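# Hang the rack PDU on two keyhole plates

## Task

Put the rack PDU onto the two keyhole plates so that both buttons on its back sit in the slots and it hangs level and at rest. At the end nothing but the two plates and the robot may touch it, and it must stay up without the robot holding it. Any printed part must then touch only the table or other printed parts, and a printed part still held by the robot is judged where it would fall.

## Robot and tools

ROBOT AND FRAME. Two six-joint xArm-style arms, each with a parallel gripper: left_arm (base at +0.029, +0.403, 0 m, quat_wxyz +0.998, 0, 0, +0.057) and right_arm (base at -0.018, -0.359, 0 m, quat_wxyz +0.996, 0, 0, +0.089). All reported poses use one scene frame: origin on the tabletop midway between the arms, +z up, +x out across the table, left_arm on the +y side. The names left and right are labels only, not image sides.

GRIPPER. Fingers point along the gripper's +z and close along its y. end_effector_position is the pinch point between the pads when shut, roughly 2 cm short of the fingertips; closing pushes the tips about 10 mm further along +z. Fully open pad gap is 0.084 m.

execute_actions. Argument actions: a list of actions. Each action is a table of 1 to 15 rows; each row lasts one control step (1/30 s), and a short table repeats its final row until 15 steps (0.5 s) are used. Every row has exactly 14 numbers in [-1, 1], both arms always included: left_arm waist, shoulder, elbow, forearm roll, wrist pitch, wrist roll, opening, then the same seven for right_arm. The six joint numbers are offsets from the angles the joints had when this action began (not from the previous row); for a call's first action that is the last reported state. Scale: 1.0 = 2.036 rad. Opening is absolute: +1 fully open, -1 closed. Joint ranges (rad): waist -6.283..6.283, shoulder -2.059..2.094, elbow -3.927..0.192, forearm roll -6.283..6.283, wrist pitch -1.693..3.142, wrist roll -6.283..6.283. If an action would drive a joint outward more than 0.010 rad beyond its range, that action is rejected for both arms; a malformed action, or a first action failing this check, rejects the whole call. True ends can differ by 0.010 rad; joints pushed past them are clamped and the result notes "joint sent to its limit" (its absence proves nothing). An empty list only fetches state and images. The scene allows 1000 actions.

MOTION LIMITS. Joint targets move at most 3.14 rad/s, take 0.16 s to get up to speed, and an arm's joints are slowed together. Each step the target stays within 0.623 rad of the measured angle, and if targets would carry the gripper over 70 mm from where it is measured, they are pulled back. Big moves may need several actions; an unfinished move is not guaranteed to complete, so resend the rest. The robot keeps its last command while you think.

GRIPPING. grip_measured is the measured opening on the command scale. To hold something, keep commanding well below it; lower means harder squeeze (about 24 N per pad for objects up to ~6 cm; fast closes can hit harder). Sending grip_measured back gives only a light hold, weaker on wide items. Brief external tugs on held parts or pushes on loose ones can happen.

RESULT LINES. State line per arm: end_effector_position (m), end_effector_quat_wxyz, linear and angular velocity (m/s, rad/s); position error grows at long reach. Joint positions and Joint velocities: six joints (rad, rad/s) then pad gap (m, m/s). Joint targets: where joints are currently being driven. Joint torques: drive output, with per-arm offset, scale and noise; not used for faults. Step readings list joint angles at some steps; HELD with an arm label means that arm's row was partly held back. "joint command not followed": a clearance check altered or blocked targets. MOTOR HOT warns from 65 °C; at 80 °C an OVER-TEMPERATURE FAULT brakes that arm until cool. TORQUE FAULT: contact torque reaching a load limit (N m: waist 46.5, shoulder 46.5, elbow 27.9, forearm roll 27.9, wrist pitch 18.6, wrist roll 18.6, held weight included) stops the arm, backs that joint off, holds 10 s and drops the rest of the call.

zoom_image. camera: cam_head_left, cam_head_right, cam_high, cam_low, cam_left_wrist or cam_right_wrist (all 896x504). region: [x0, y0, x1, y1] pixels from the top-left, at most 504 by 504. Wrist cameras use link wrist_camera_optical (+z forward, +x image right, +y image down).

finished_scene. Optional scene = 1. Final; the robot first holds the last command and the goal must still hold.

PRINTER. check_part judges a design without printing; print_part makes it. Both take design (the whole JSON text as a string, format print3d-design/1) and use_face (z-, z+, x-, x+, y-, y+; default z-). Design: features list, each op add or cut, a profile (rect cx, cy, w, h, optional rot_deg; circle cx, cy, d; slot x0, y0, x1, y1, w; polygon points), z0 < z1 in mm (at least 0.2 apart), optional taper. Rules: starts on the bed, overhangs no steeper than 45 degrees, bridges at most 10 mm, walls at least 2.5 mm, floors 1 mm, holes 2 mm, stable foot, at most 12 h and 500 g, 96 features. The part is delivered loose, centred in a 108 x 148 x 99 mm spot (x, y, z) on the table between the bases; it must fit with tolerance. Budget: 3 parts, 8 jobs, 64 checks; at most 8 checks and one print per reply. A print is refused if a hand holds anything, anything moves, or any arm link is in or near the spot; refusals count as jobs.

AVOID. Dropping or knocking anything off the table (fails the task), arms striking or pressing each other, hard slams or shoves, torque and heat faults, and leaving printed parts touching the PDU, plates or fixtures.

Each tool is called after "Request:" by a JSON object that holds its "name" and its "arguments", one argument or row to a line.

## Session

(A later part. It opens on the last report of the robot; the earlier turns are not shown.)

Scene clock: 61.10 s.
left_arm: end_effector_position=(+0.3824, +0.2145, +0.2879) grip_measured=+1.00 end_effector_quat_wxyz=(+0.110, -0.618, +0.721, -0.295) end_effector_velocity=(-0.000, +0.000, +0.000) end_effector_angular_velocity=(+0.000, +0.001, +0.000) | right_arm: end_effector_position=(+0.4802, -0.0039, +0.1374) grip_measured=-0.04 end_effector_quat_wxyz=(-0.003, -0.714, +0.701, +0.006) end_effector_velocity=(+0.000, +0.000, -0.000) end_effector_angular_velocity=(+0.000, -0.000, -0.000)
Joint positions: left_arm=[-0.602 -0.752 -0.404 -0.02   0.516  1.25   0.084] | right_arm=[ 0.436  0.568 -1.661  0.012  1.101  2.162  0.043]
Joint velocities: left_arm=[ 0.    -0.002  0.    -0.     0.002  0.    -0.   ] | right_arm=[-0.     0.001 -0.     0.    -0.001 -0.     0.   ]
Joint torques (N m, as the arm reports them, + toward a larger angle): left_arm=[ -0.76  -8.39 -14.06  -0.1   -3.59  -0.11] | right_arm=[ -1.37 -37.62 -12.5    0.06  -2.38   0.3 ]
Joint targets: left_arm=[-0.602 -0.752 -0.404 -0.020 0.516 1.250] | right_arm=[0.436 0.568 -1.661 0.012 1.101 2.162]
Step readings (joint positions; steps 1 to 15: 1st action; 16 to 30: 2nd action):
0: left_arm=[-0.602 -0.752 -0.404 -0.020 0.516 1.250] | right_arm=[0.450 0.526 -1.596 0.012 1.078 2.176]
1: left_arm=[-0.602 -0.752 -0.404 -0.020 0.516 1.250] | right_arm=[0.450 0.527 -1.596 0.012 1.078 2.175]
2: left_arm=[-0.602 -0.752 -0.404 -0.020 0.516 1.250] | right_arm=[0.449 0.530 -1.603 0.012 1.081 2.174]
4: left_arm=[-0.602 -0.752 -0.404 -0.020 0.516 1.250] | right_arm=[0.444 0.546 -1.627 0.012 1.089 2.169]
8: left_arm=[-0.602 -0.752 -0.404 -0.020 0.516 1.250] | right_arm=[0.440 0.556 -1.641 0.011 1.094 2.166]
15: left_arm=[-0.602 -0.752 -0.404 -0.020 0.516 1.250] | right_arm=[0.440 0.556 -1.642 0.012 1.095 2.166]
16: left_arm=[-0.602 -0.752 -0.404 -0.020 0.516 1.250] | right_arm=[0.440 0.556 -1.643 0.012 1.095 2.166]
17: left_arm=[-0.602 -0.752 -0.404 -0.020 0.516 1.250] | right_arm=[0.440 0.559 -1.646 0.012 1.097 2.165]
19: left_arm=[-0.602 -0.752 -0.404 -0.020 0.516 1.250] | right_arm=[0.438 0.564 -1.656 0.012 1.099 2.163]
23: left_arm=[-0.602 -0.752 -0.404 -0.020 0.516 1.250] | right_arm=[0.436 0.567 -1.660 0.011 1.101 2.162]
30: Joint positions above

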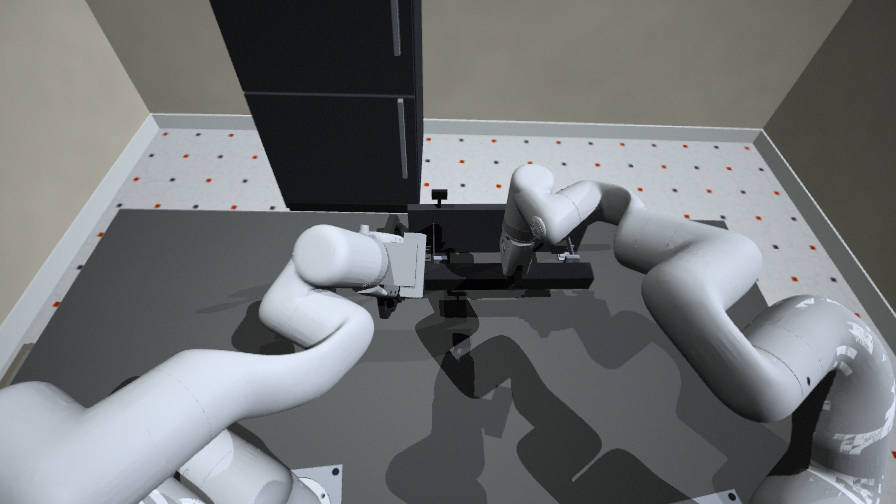

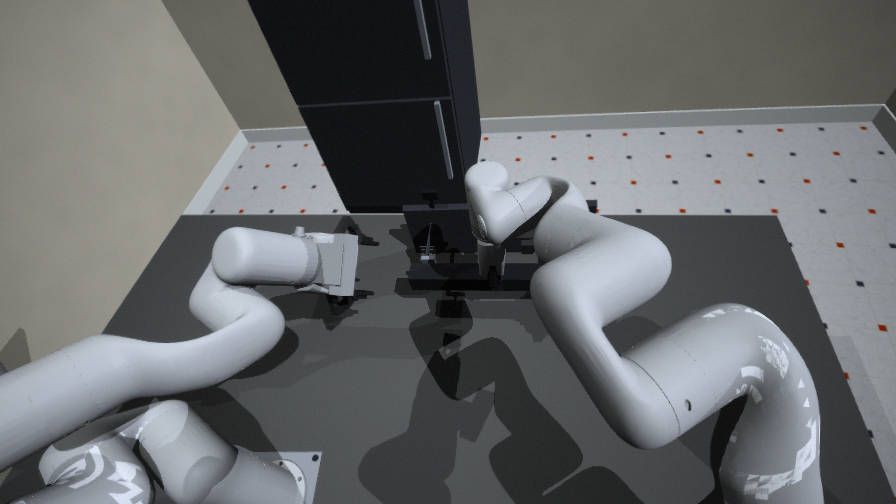

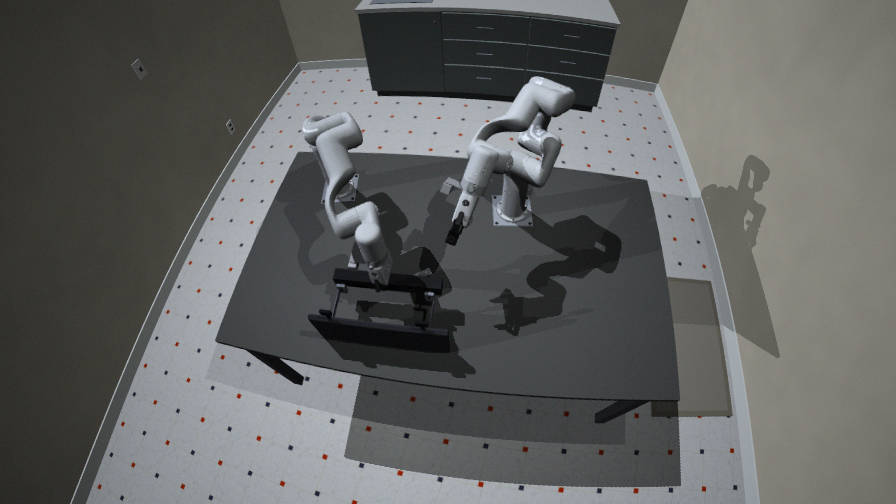

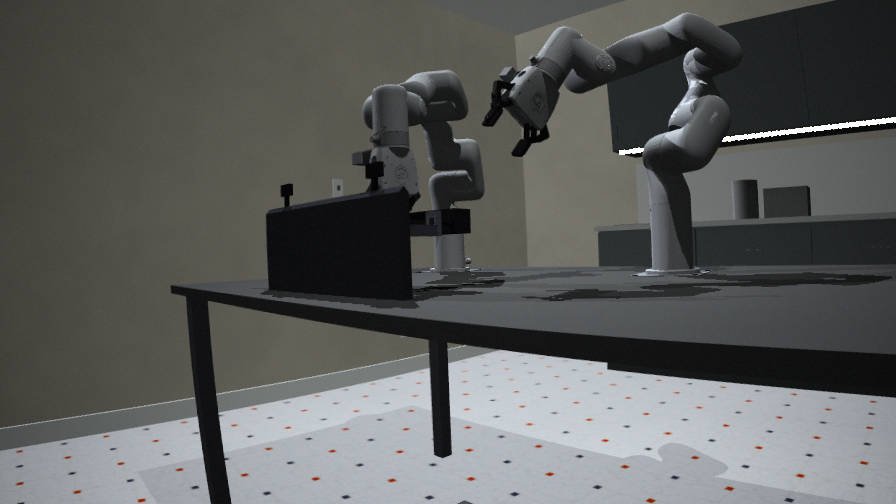

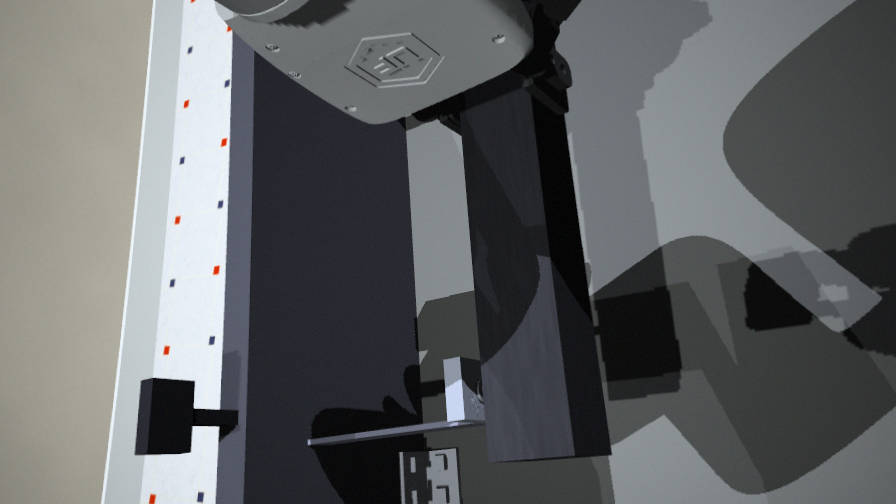

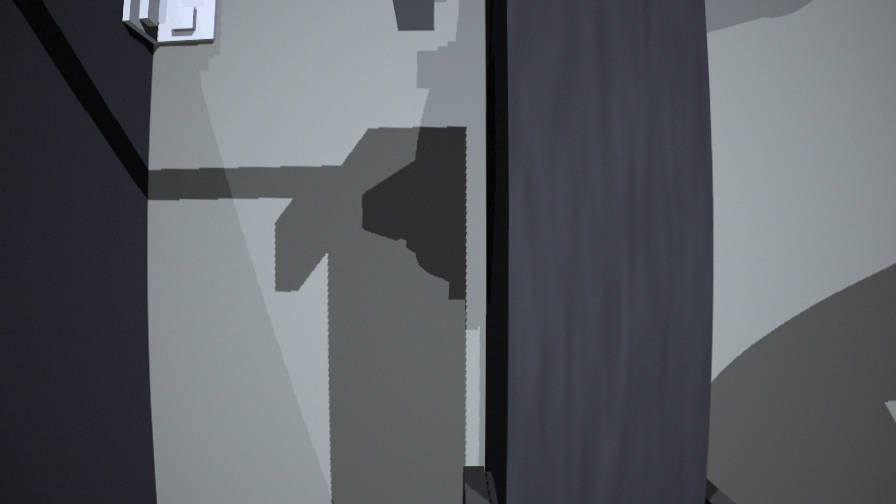

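Request:
{"name": "execute_actions", "arguments": {
  "actions": [
    [[0,0,0,0,0,0,1,0.001,-0.0051,0.0036,0,0.0015,0.001,-1]],
    [[0,0,0,0,0,0,1,-0.0024,0.0073,-0.0114,0,0.0041,-0.0024,-1]]
  ]
}}

Request:
{"name": "zoom_image", "arguments": {
  "camera": "cam_left_wrist",
  "region": [435,340,545,440]
}}

Scene clock: 62.43 s.
left_arm: end_effector_position=(+0.3824, +0.2145, +0.2879) grip_measured=+1.00 end_effector_quat_wxyz=(+0.110, -0.618, +0.721, -0.295) end_effector_velocity=(-0.000, -0.000, -0.000) end_effector_angular_velocity=(+0.001, -0.000, -0.001) | right_arm: end_effector_position=(+0.4810, -0.0039, +0.1403) grip_measured=-0.03 end_effector_quat_wxyz=(-0.005, -0.714, +0.700, +0.007) end_effector_velocity=(+0.001, -0.001, -0.001) end_effector_angular_velocity=(-0.002, +0.002, -0.001)
Joint positions: left_arm=[-0.602 -0.752 -0.404 -0.02   0.516  1.25   0.084] | right_arm=[ 0.435  0.571 -1.675  0.012  1.117  2.159  0.043]
Joint velocities: left_arm=[-0.001  0.001 -0.     0.001 -0.    -0.    -0.   ] | right_arm=[-0.001  0.004 -0.005 -0.001  0.004  0.     0.   ]
Joint torques (N m, as the arm reports them, + toward a larger angle): left_arm=[ -0.63  -7.75 -14.42   0.49  -3.43  -0.31] | right_arm=[ -8.03 -29.89 -14.75  -1.59  -9.31   0.39]
Joint targets: left_arm=[-0.602 -0.752 -0.404 -0.020 0.516 1.250] | right_arm=[0.434 0.572 -1.676 0.012 1.113 2.159]
Step readings (joint positions; steps 1 to 15: 1st action; 16 to 30: 2nd action):
0: left_arm=[-0.602 -0.752 -0.404 -0.020 0.516 1.250] | right_arm=[0.436 0.568 -1.661 0.012 1.101 2.162]
1: left_arm=[-0.602 -0.752 -0.404 -0.020 0.516 1.250] | right_arm=[0.436 0.567 -1.660 0.012 1.101 2.162]
2: left_arm=[-0.602 -0.752 -0.404 -0.020 0.516 1.250] | right_arm=[0.437 0.565 -1.658 0.011 1.102 2.163]
4: left_arm=[-0.602 -0.752 -0.404 -0.020 0.516 1.250] | right_arm=[0.438 0.560 -1.655 0.012 1.104 2.163]
8: left_arm=[-0.602 -0.752 -0.404 -0.020 0.516 1.250] | right_arm=[0.439 0.557 -1.654 0.012 1.104 2.164]
15: left_arm=[-0.602 -0.752 -0.404 -0.020 0.516 1.250] | right_arm=[0.438 0.557 -1.653 0.012 1.104 2.164]
16: left_arm=[-0.602 -0.752 -0.404 -0.020 0.516 1.250] | right_arm=[0.438 0.558 -1.654 0.012 1.105 2.164]
17: left_arm=[-0.602 -0.752 -0.404 -0.020 0.516 1.250] | right_arm=[0.438 0.560 -1.658 0.012 1.107 2.163]
19: left_arm=[-0.602 -0.752 -0.404 -0.020 0.516 1.250] | right_arm=[0.436 0.567 -1.669 0.012 1.113 2.160]
23: left_arm=[-0.602 -0.752 -0.404 -0.020 0.516 1.250] | right_arm=[0.436 0.570 -1.674 0.013 1.117 2.159]
30: Joint positions above

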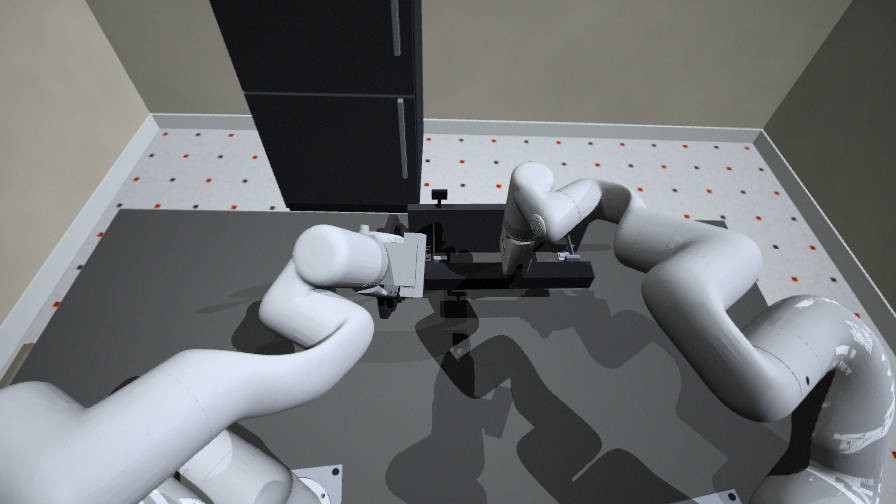

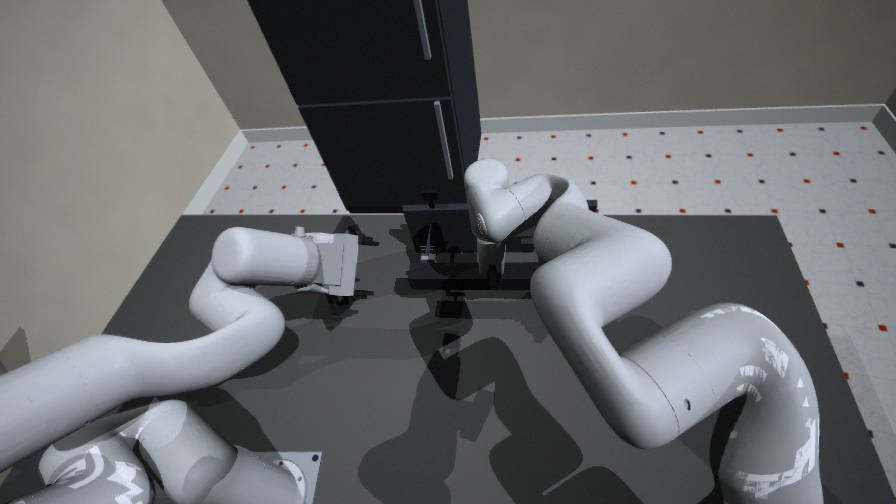

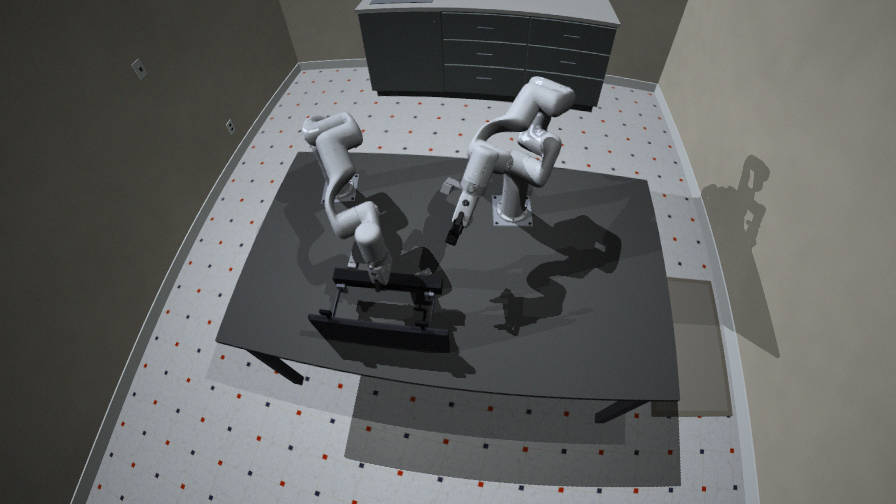

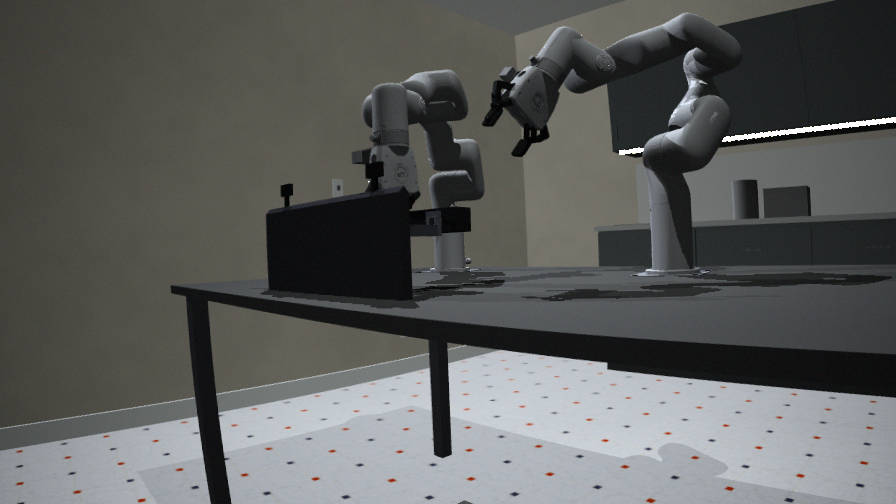

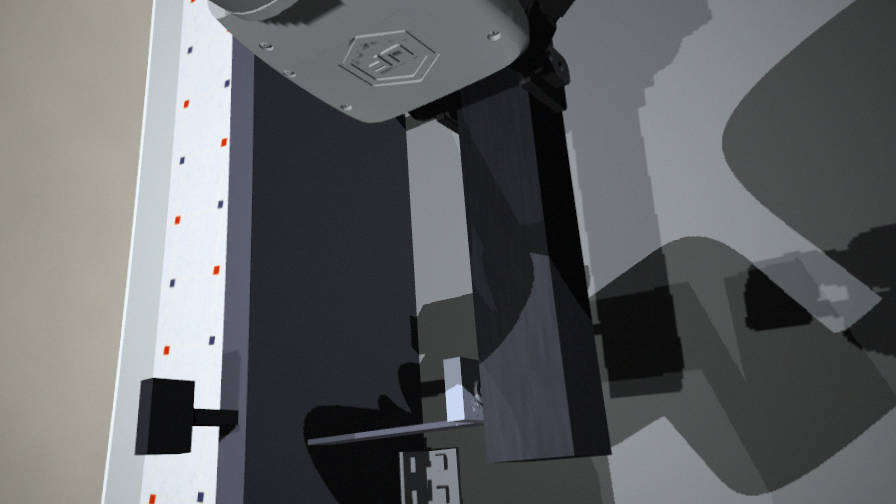

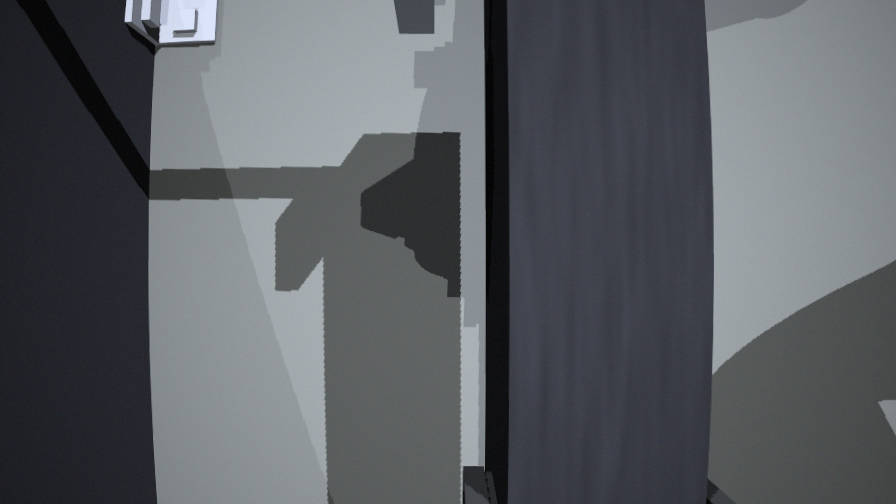

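Region (435, 340, 545, 440) of cam_left_wrist's 896x504 image, scaled by 4.582, with more detail than that image has; it fills the top 458 rows of this view, and the rest is white.

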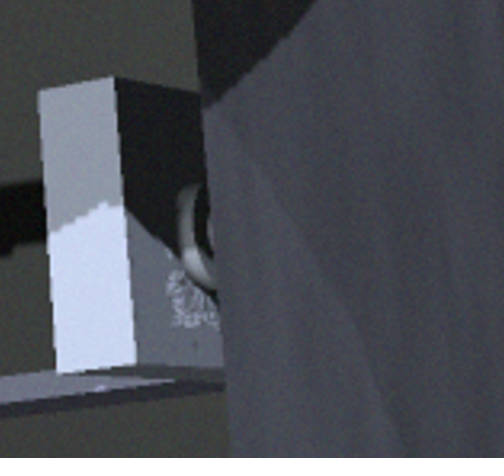

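Request:
{"name": "execute_actions", "arguments": {
  "actions": [
    [[0,0,0,0,0,0,1,0.002,-0.0058,0.009,0,-0.0045,0.002,-1]],
    [[0,0,0,0,0,0,1,-0.0008,-0.0003,0.003,0,-0.0027,-0.0008,-1]],
    [[0,0,0,0,0,0,1,0,0,0,0,0,0,-1]]
  ]
}}

Request:
{"name": "execute_actions", "arguments": {
  "actions": [
    [[0,0,0,0,0,0,1,-0.0024,0.0073,-0.0114,0,0.0041,-0.0024,-1]]
  ]
}}

Request:
{"name": "zoom_image", "arguments": {
  "camera": "cam_left_wrist",
  "region": [435,340,545,440]
}}

Scene clock: 64.30 s.
left_arm: end_effector_position=(+0.3824, +0.2145, +0.2879) grip_measured=+1.00 end_effector_quat_wxyz=(+0.110, -0.618, +0.721, -0.295) end_effector_velocity=(-0.000, +0.000, +0.000) end_effector_angular_velocity=(-0.000, +0.001, +0.001) | right_arm: end_effector_position=(+0.4790, -0.0053, +0.1389) grip_measured=-0.03 end_effector_quat_wxyz=(-0.003, -0.713, +0.701, +0.006) end_effector_velocity=(+0.000, +0.000, +0.001) end_effector_angular_velocity=(+0.000, -0.001, +0.000)
Joint positions: left_arm=[-0.602 -0.752 -0.404 -0.02   0.516  1.25   0.084] | right_arm=[ 0.436  0.559 -1.651  0.011  1.101  2.162  0.043]
Joint velocities: left_arm=[-0.    -0.001  0.     0.     0.001 -0.001 -0.   ] | right_arm=[ 0.    -0.    -0.001 -0.001  0.     0.     0.   ]
Joint torques (N m, as the arm reports them, + toward a larger angle): left_arm=[ -0.78  -7.65 -14.4    0.01  -3.47  -0.36] | right_arm=[ -1.25 -37.99 -12.73  -0.05  -2.28   0.37]
Joint targets: left_arm=[-0.602 -0.752 -0.404 -0.020 0.516 1.250] | right_arm=[0.436 0.559 -1.651 0.011 1.101 2.162]
Step readings (joint positions; steps 1 to 15: 1st action; 16 to 30: 2nd action; 31 to 45: 3rd action):
0: left_arm=[-0.602 -0.752 -0.404 -0.020 0.516 1.250] | right_arm=[0.435 0.572 -1.676 0.012 1.117 2.159]
1: left_arm=[-0.602 -0.752 -0.404 -0.020 0.516 1.250] | right_arm=[0.435 0.572 -1.676 0.012 1.117 2.159]
2: left_arm=[-0.602 -0.752 -0.404 -0.020 0.516 1.250] | right_arm=[0.436 0.570 -1.672 0.012 1.115 2.160]
4: left_arm=[-0.602 -0.752 -0.404 -0.020 0.516 1.250] | right_arm=[0.436 0.565 -1.664 0.011 1.107 2.162]
8: left_arm=[-0.602 -0.752 -0.404 -0.020 0.516 1.250] | right_arm=[0.436 0.562 -1.659 0.011 1.104 2.163]
15: left_arm=[-0.602 -0.752 -0.404 -0.020 0.516 1.250] | right_arm=[0.437 0.560 -1.657 0.012 1.106 2.163]
16: left_arm=[-0.602 -0.752 -0.404 -0.020 0.516 1.250] | right_arm=[0.438 0.559 -1.657 0.012 1.106 2.163]
17: left_arm=[-0.602 -0.752 -0.404 -0.020 0.516 1.250] | right_arm=[0.437 0.559 -1.656 0.012 1.104 2.163]
19: left_arm=[-0.602 -0.752 -0.404 -0.020 0.516 1.250] | right_arm=[0.436 0.559 -1.653 0.011 1.102 2.162]
23: left_arm=[-0.602 -0.752 -0.404 -0.020 0.516 1.250] | right_arm=[0.435 0.559 -1.651 0.011 1.101 2.162]
30: left_arm=[-0.602 -0.752 -0.404 -0.020 0.516 1.250] | right_arm=[0.436 0.559 -1.651 0.011 1.101 2.162]
31: left_arm=[-0.602 -0.752 -0.404 -0.020 0.516 1.250] | right_arm=[0.436 0.559 -1.651 0.012 1.101 2.162]
32: left_arm=[-0.602 -0.752 -0.404 -0.020 0.516 1.250] | right_arm=[0.436 0.559 -1.651 0.012 1.101 2.162]
34: left_arm=[-0.602 -0.752 -0.404 -0.020 0.516 1.250] | right_arm=[0.436 0.559 -1.651 0.011 1.101 2.162]
38: left_arm=[-0.602 -0.752 -0.404 -0.020 0.516 1.250] | right_arm=[0.436 0.559 -1.651 0.011 1.101 2.162]
45: Joint positions above

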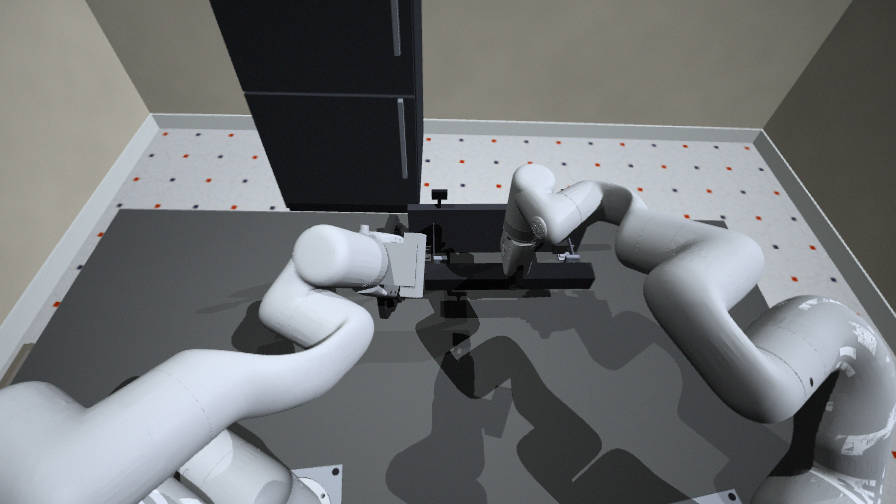

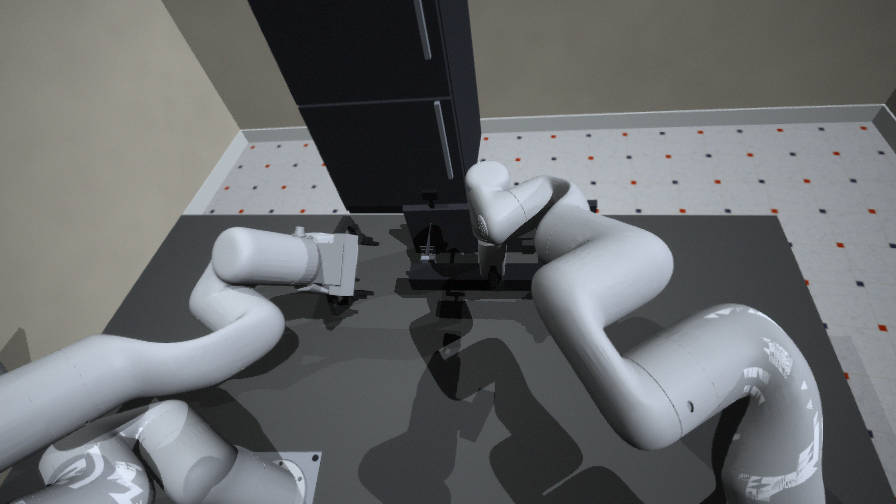

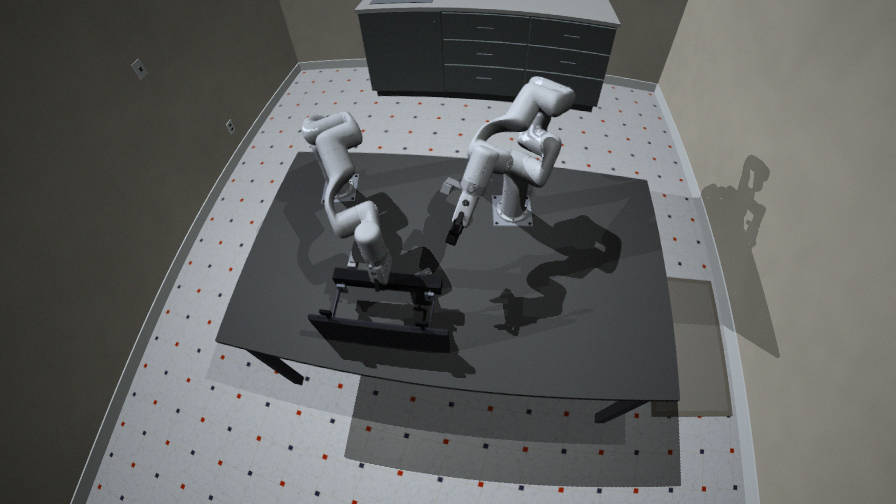

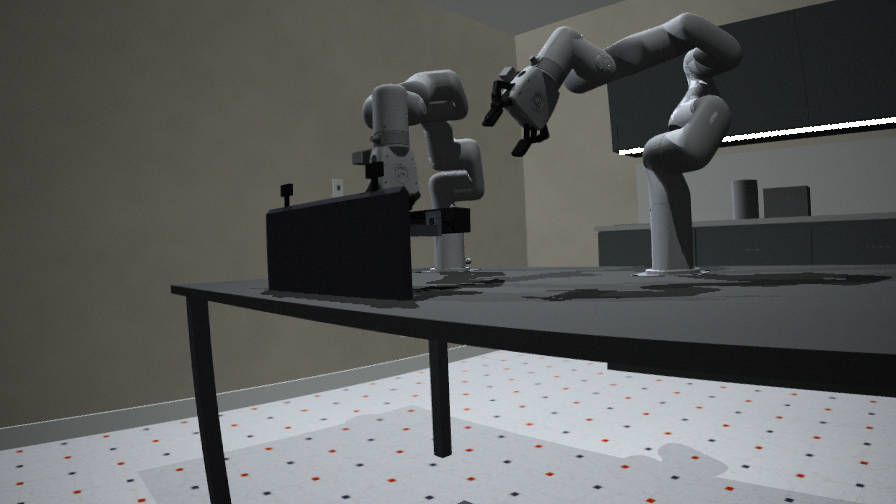

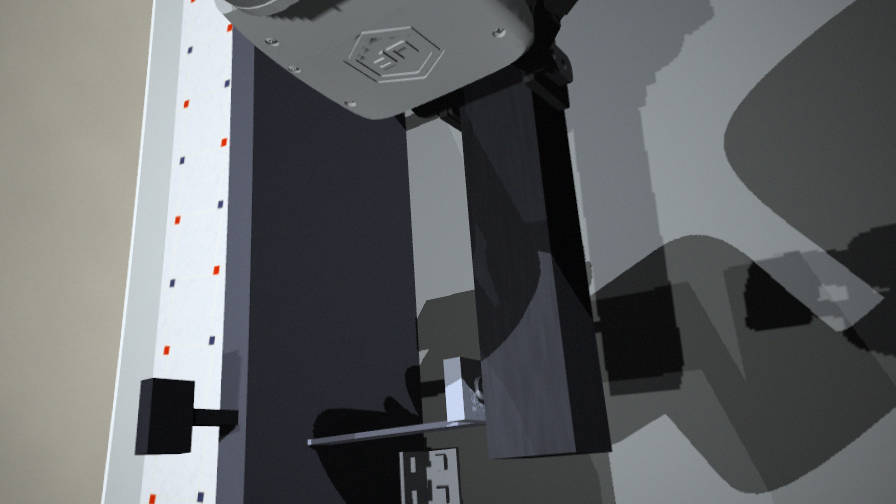

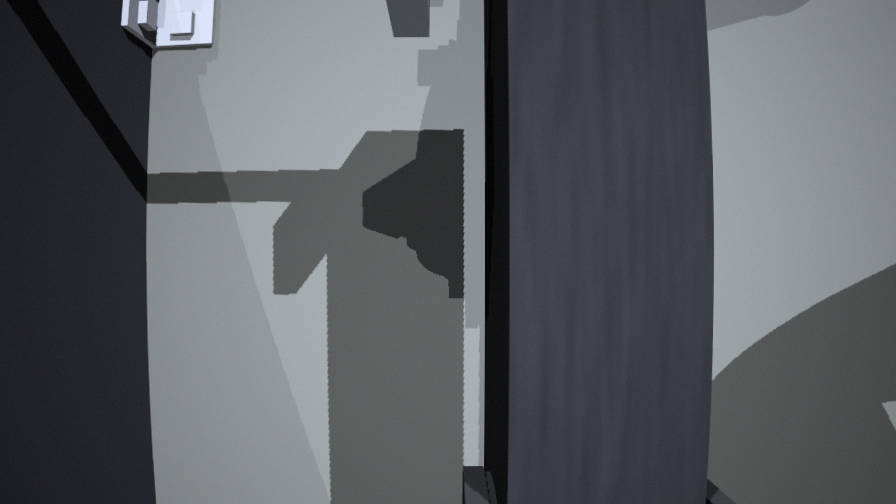

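Scene clock: 64.80 s.
left_arm: end_effector_position=(+0.3824, +0.2145, +0.2879) grip_measured=+1.00 end_effector_quat_wxyz=(+0.110, -0.618, +0.721, -0.295) end_effector_velocity=(+0.000, -0.000, +0.000) end_effector_angular_velocity=(+0.001, -0.002, -0.002) | right_arm: end_effector_position=(+0.4813, -0.0053, +0.1381) grip_measured=-0.01 end_effector_quat_wxyz=(-0.006, -0.714, +0.700, +0.007) end_effector_velocity=(+0.001, -0.001, -0.003) end_effector_angular_velocity=(-0.003, +0.005, -0.003)
Joint positions: left_arm=[-0.602 -0.752 -0.404 -0.02   0.516  1.25   0.084] | right_arm=[ 0.433  0.573 -1.673  0.013  1.115  2.157  0.044]
Joint velocities: left_arm=[-0.    -0.    -0.     0.001 -0.001  0.001  0.   ] | right_arm=[-0.002  0.008 -0.005  0.001  0.002  0.001  0.002]
Joint torques (N m, as the arm reports them, + toward a larger angle): left_arm=[ -0.34  -7.42 -14.65   0.19  -3.73  -0.25] | right_arm=[-10.98 -31.6  -15.55  -2.61  -9.75   0.36]
Joint targets: left_arm=[-0.602 -0.752 -0.404 -0.020 0.516 1.250] | right_arm=[0.431 0.574 -1.675 0.011 1.109 2.157]
Step readings (joint positions):
0: left_arm=[-0.602 -0.752 -0.404 -0.020 0.516 1.250] | right_arm=[0.436 0.559 -1.651 0.011 1.101 2.162]
1: left_arm=[-0.602 -0.752 -0.404 -0.020 0.516 1.250] | right_arm=[0.436 0.559 -1.652 0.012 1.101 2.162]
2: left_arm=[-0.602 -0.752 -0.404 -0.020 0.516 1.250] | right_arm=[0.435 0.562 -1.657 0.012 1.103 2.161]
4: left_arm=[-0.602 -0.752 -0.404 -0.020 0.516 1.250] | right_arm=[0.434 0.568 -1.667 0.013 1.111 2.158]
8: left_arm=[-0.602 -0.752 -0.404 -0.020 0.516 1.250] | right_arm=[0.434 0.571 -1.672 0.013 1.115 2.157]
15: Joint positions above

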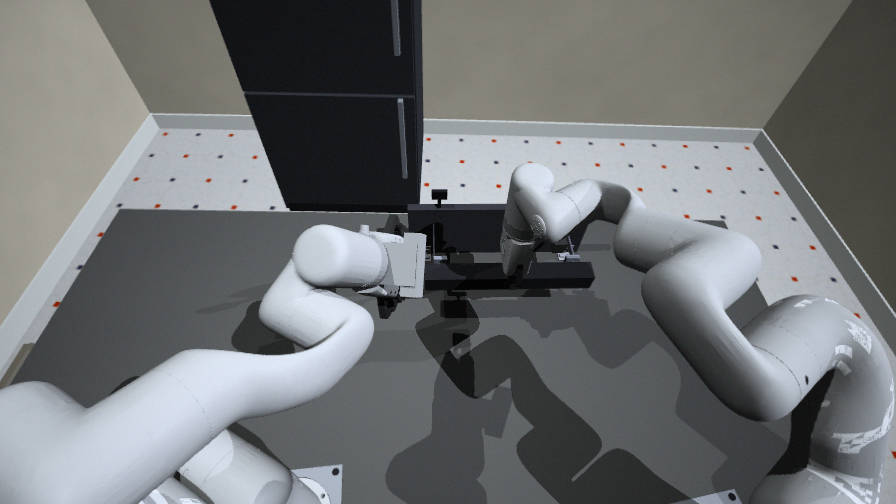

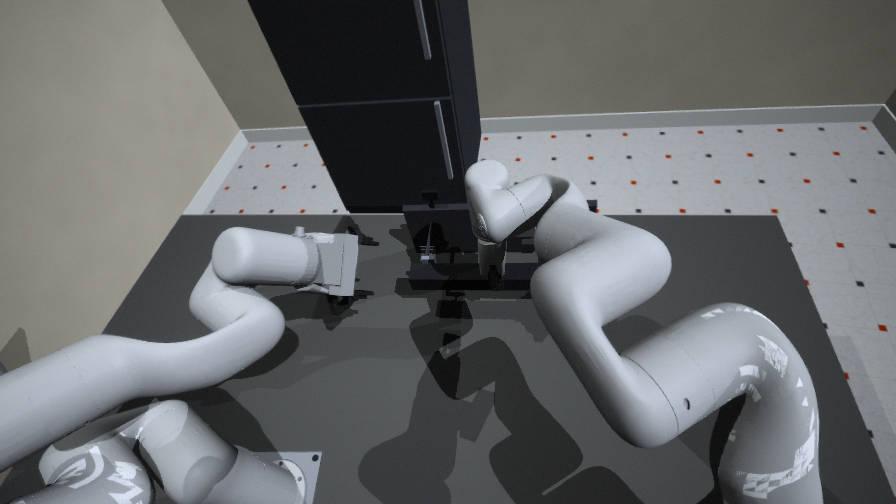

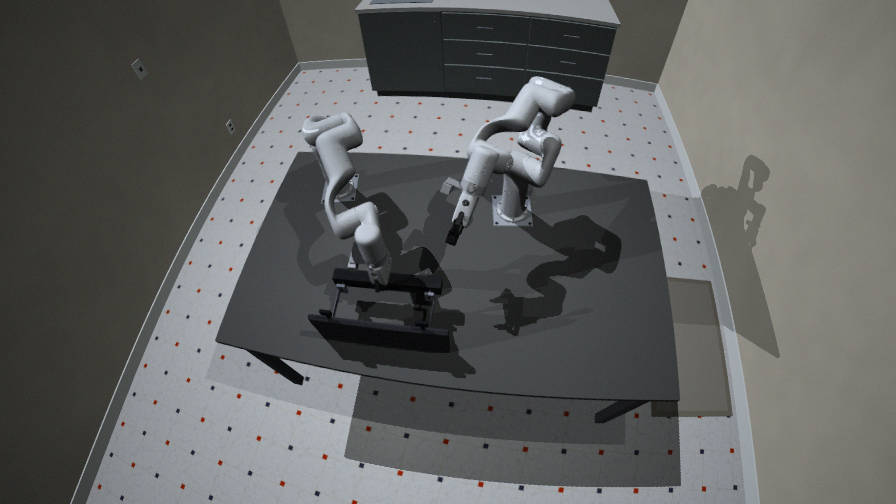

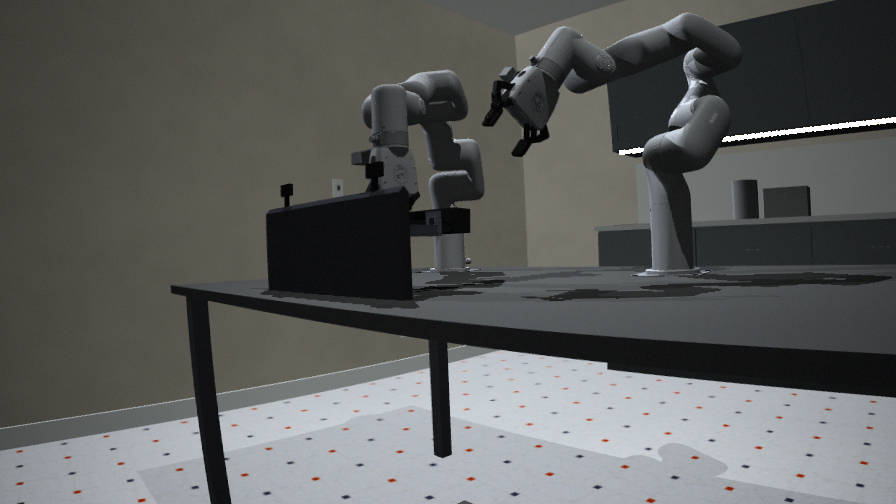

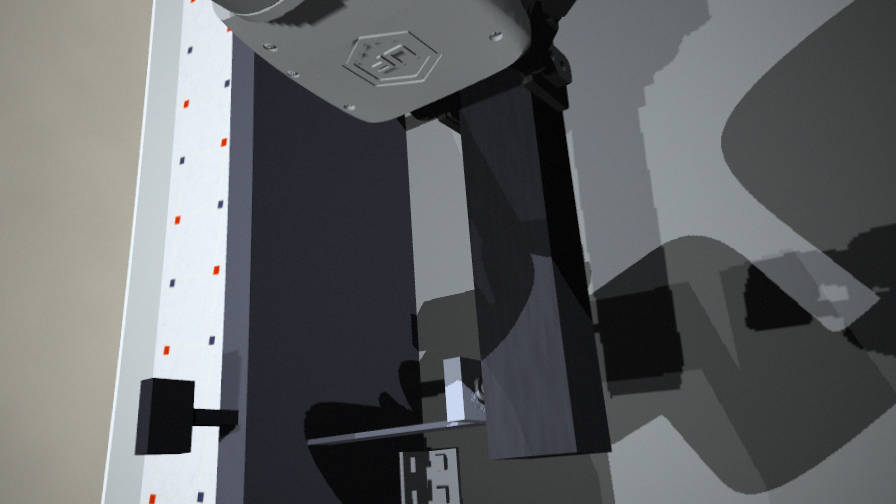

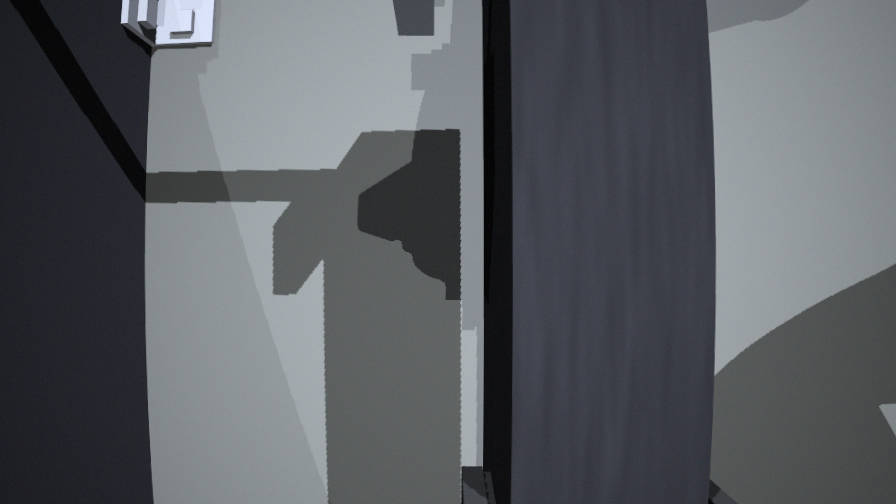

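Region (435, 340, 545, 440) of cam_left_wrist's 896x504 image, scaled by 4.582, with more detail than that image has; it fills the top 458 rows of this view, and the rest is white.

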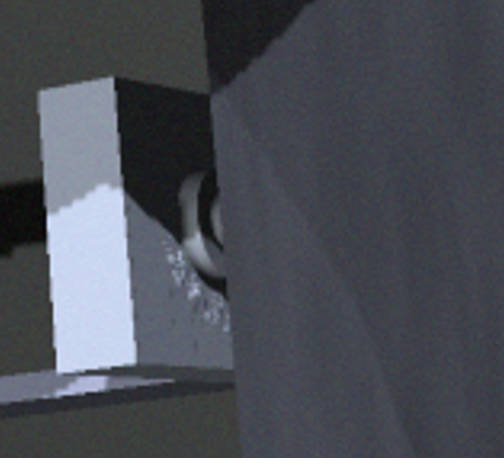

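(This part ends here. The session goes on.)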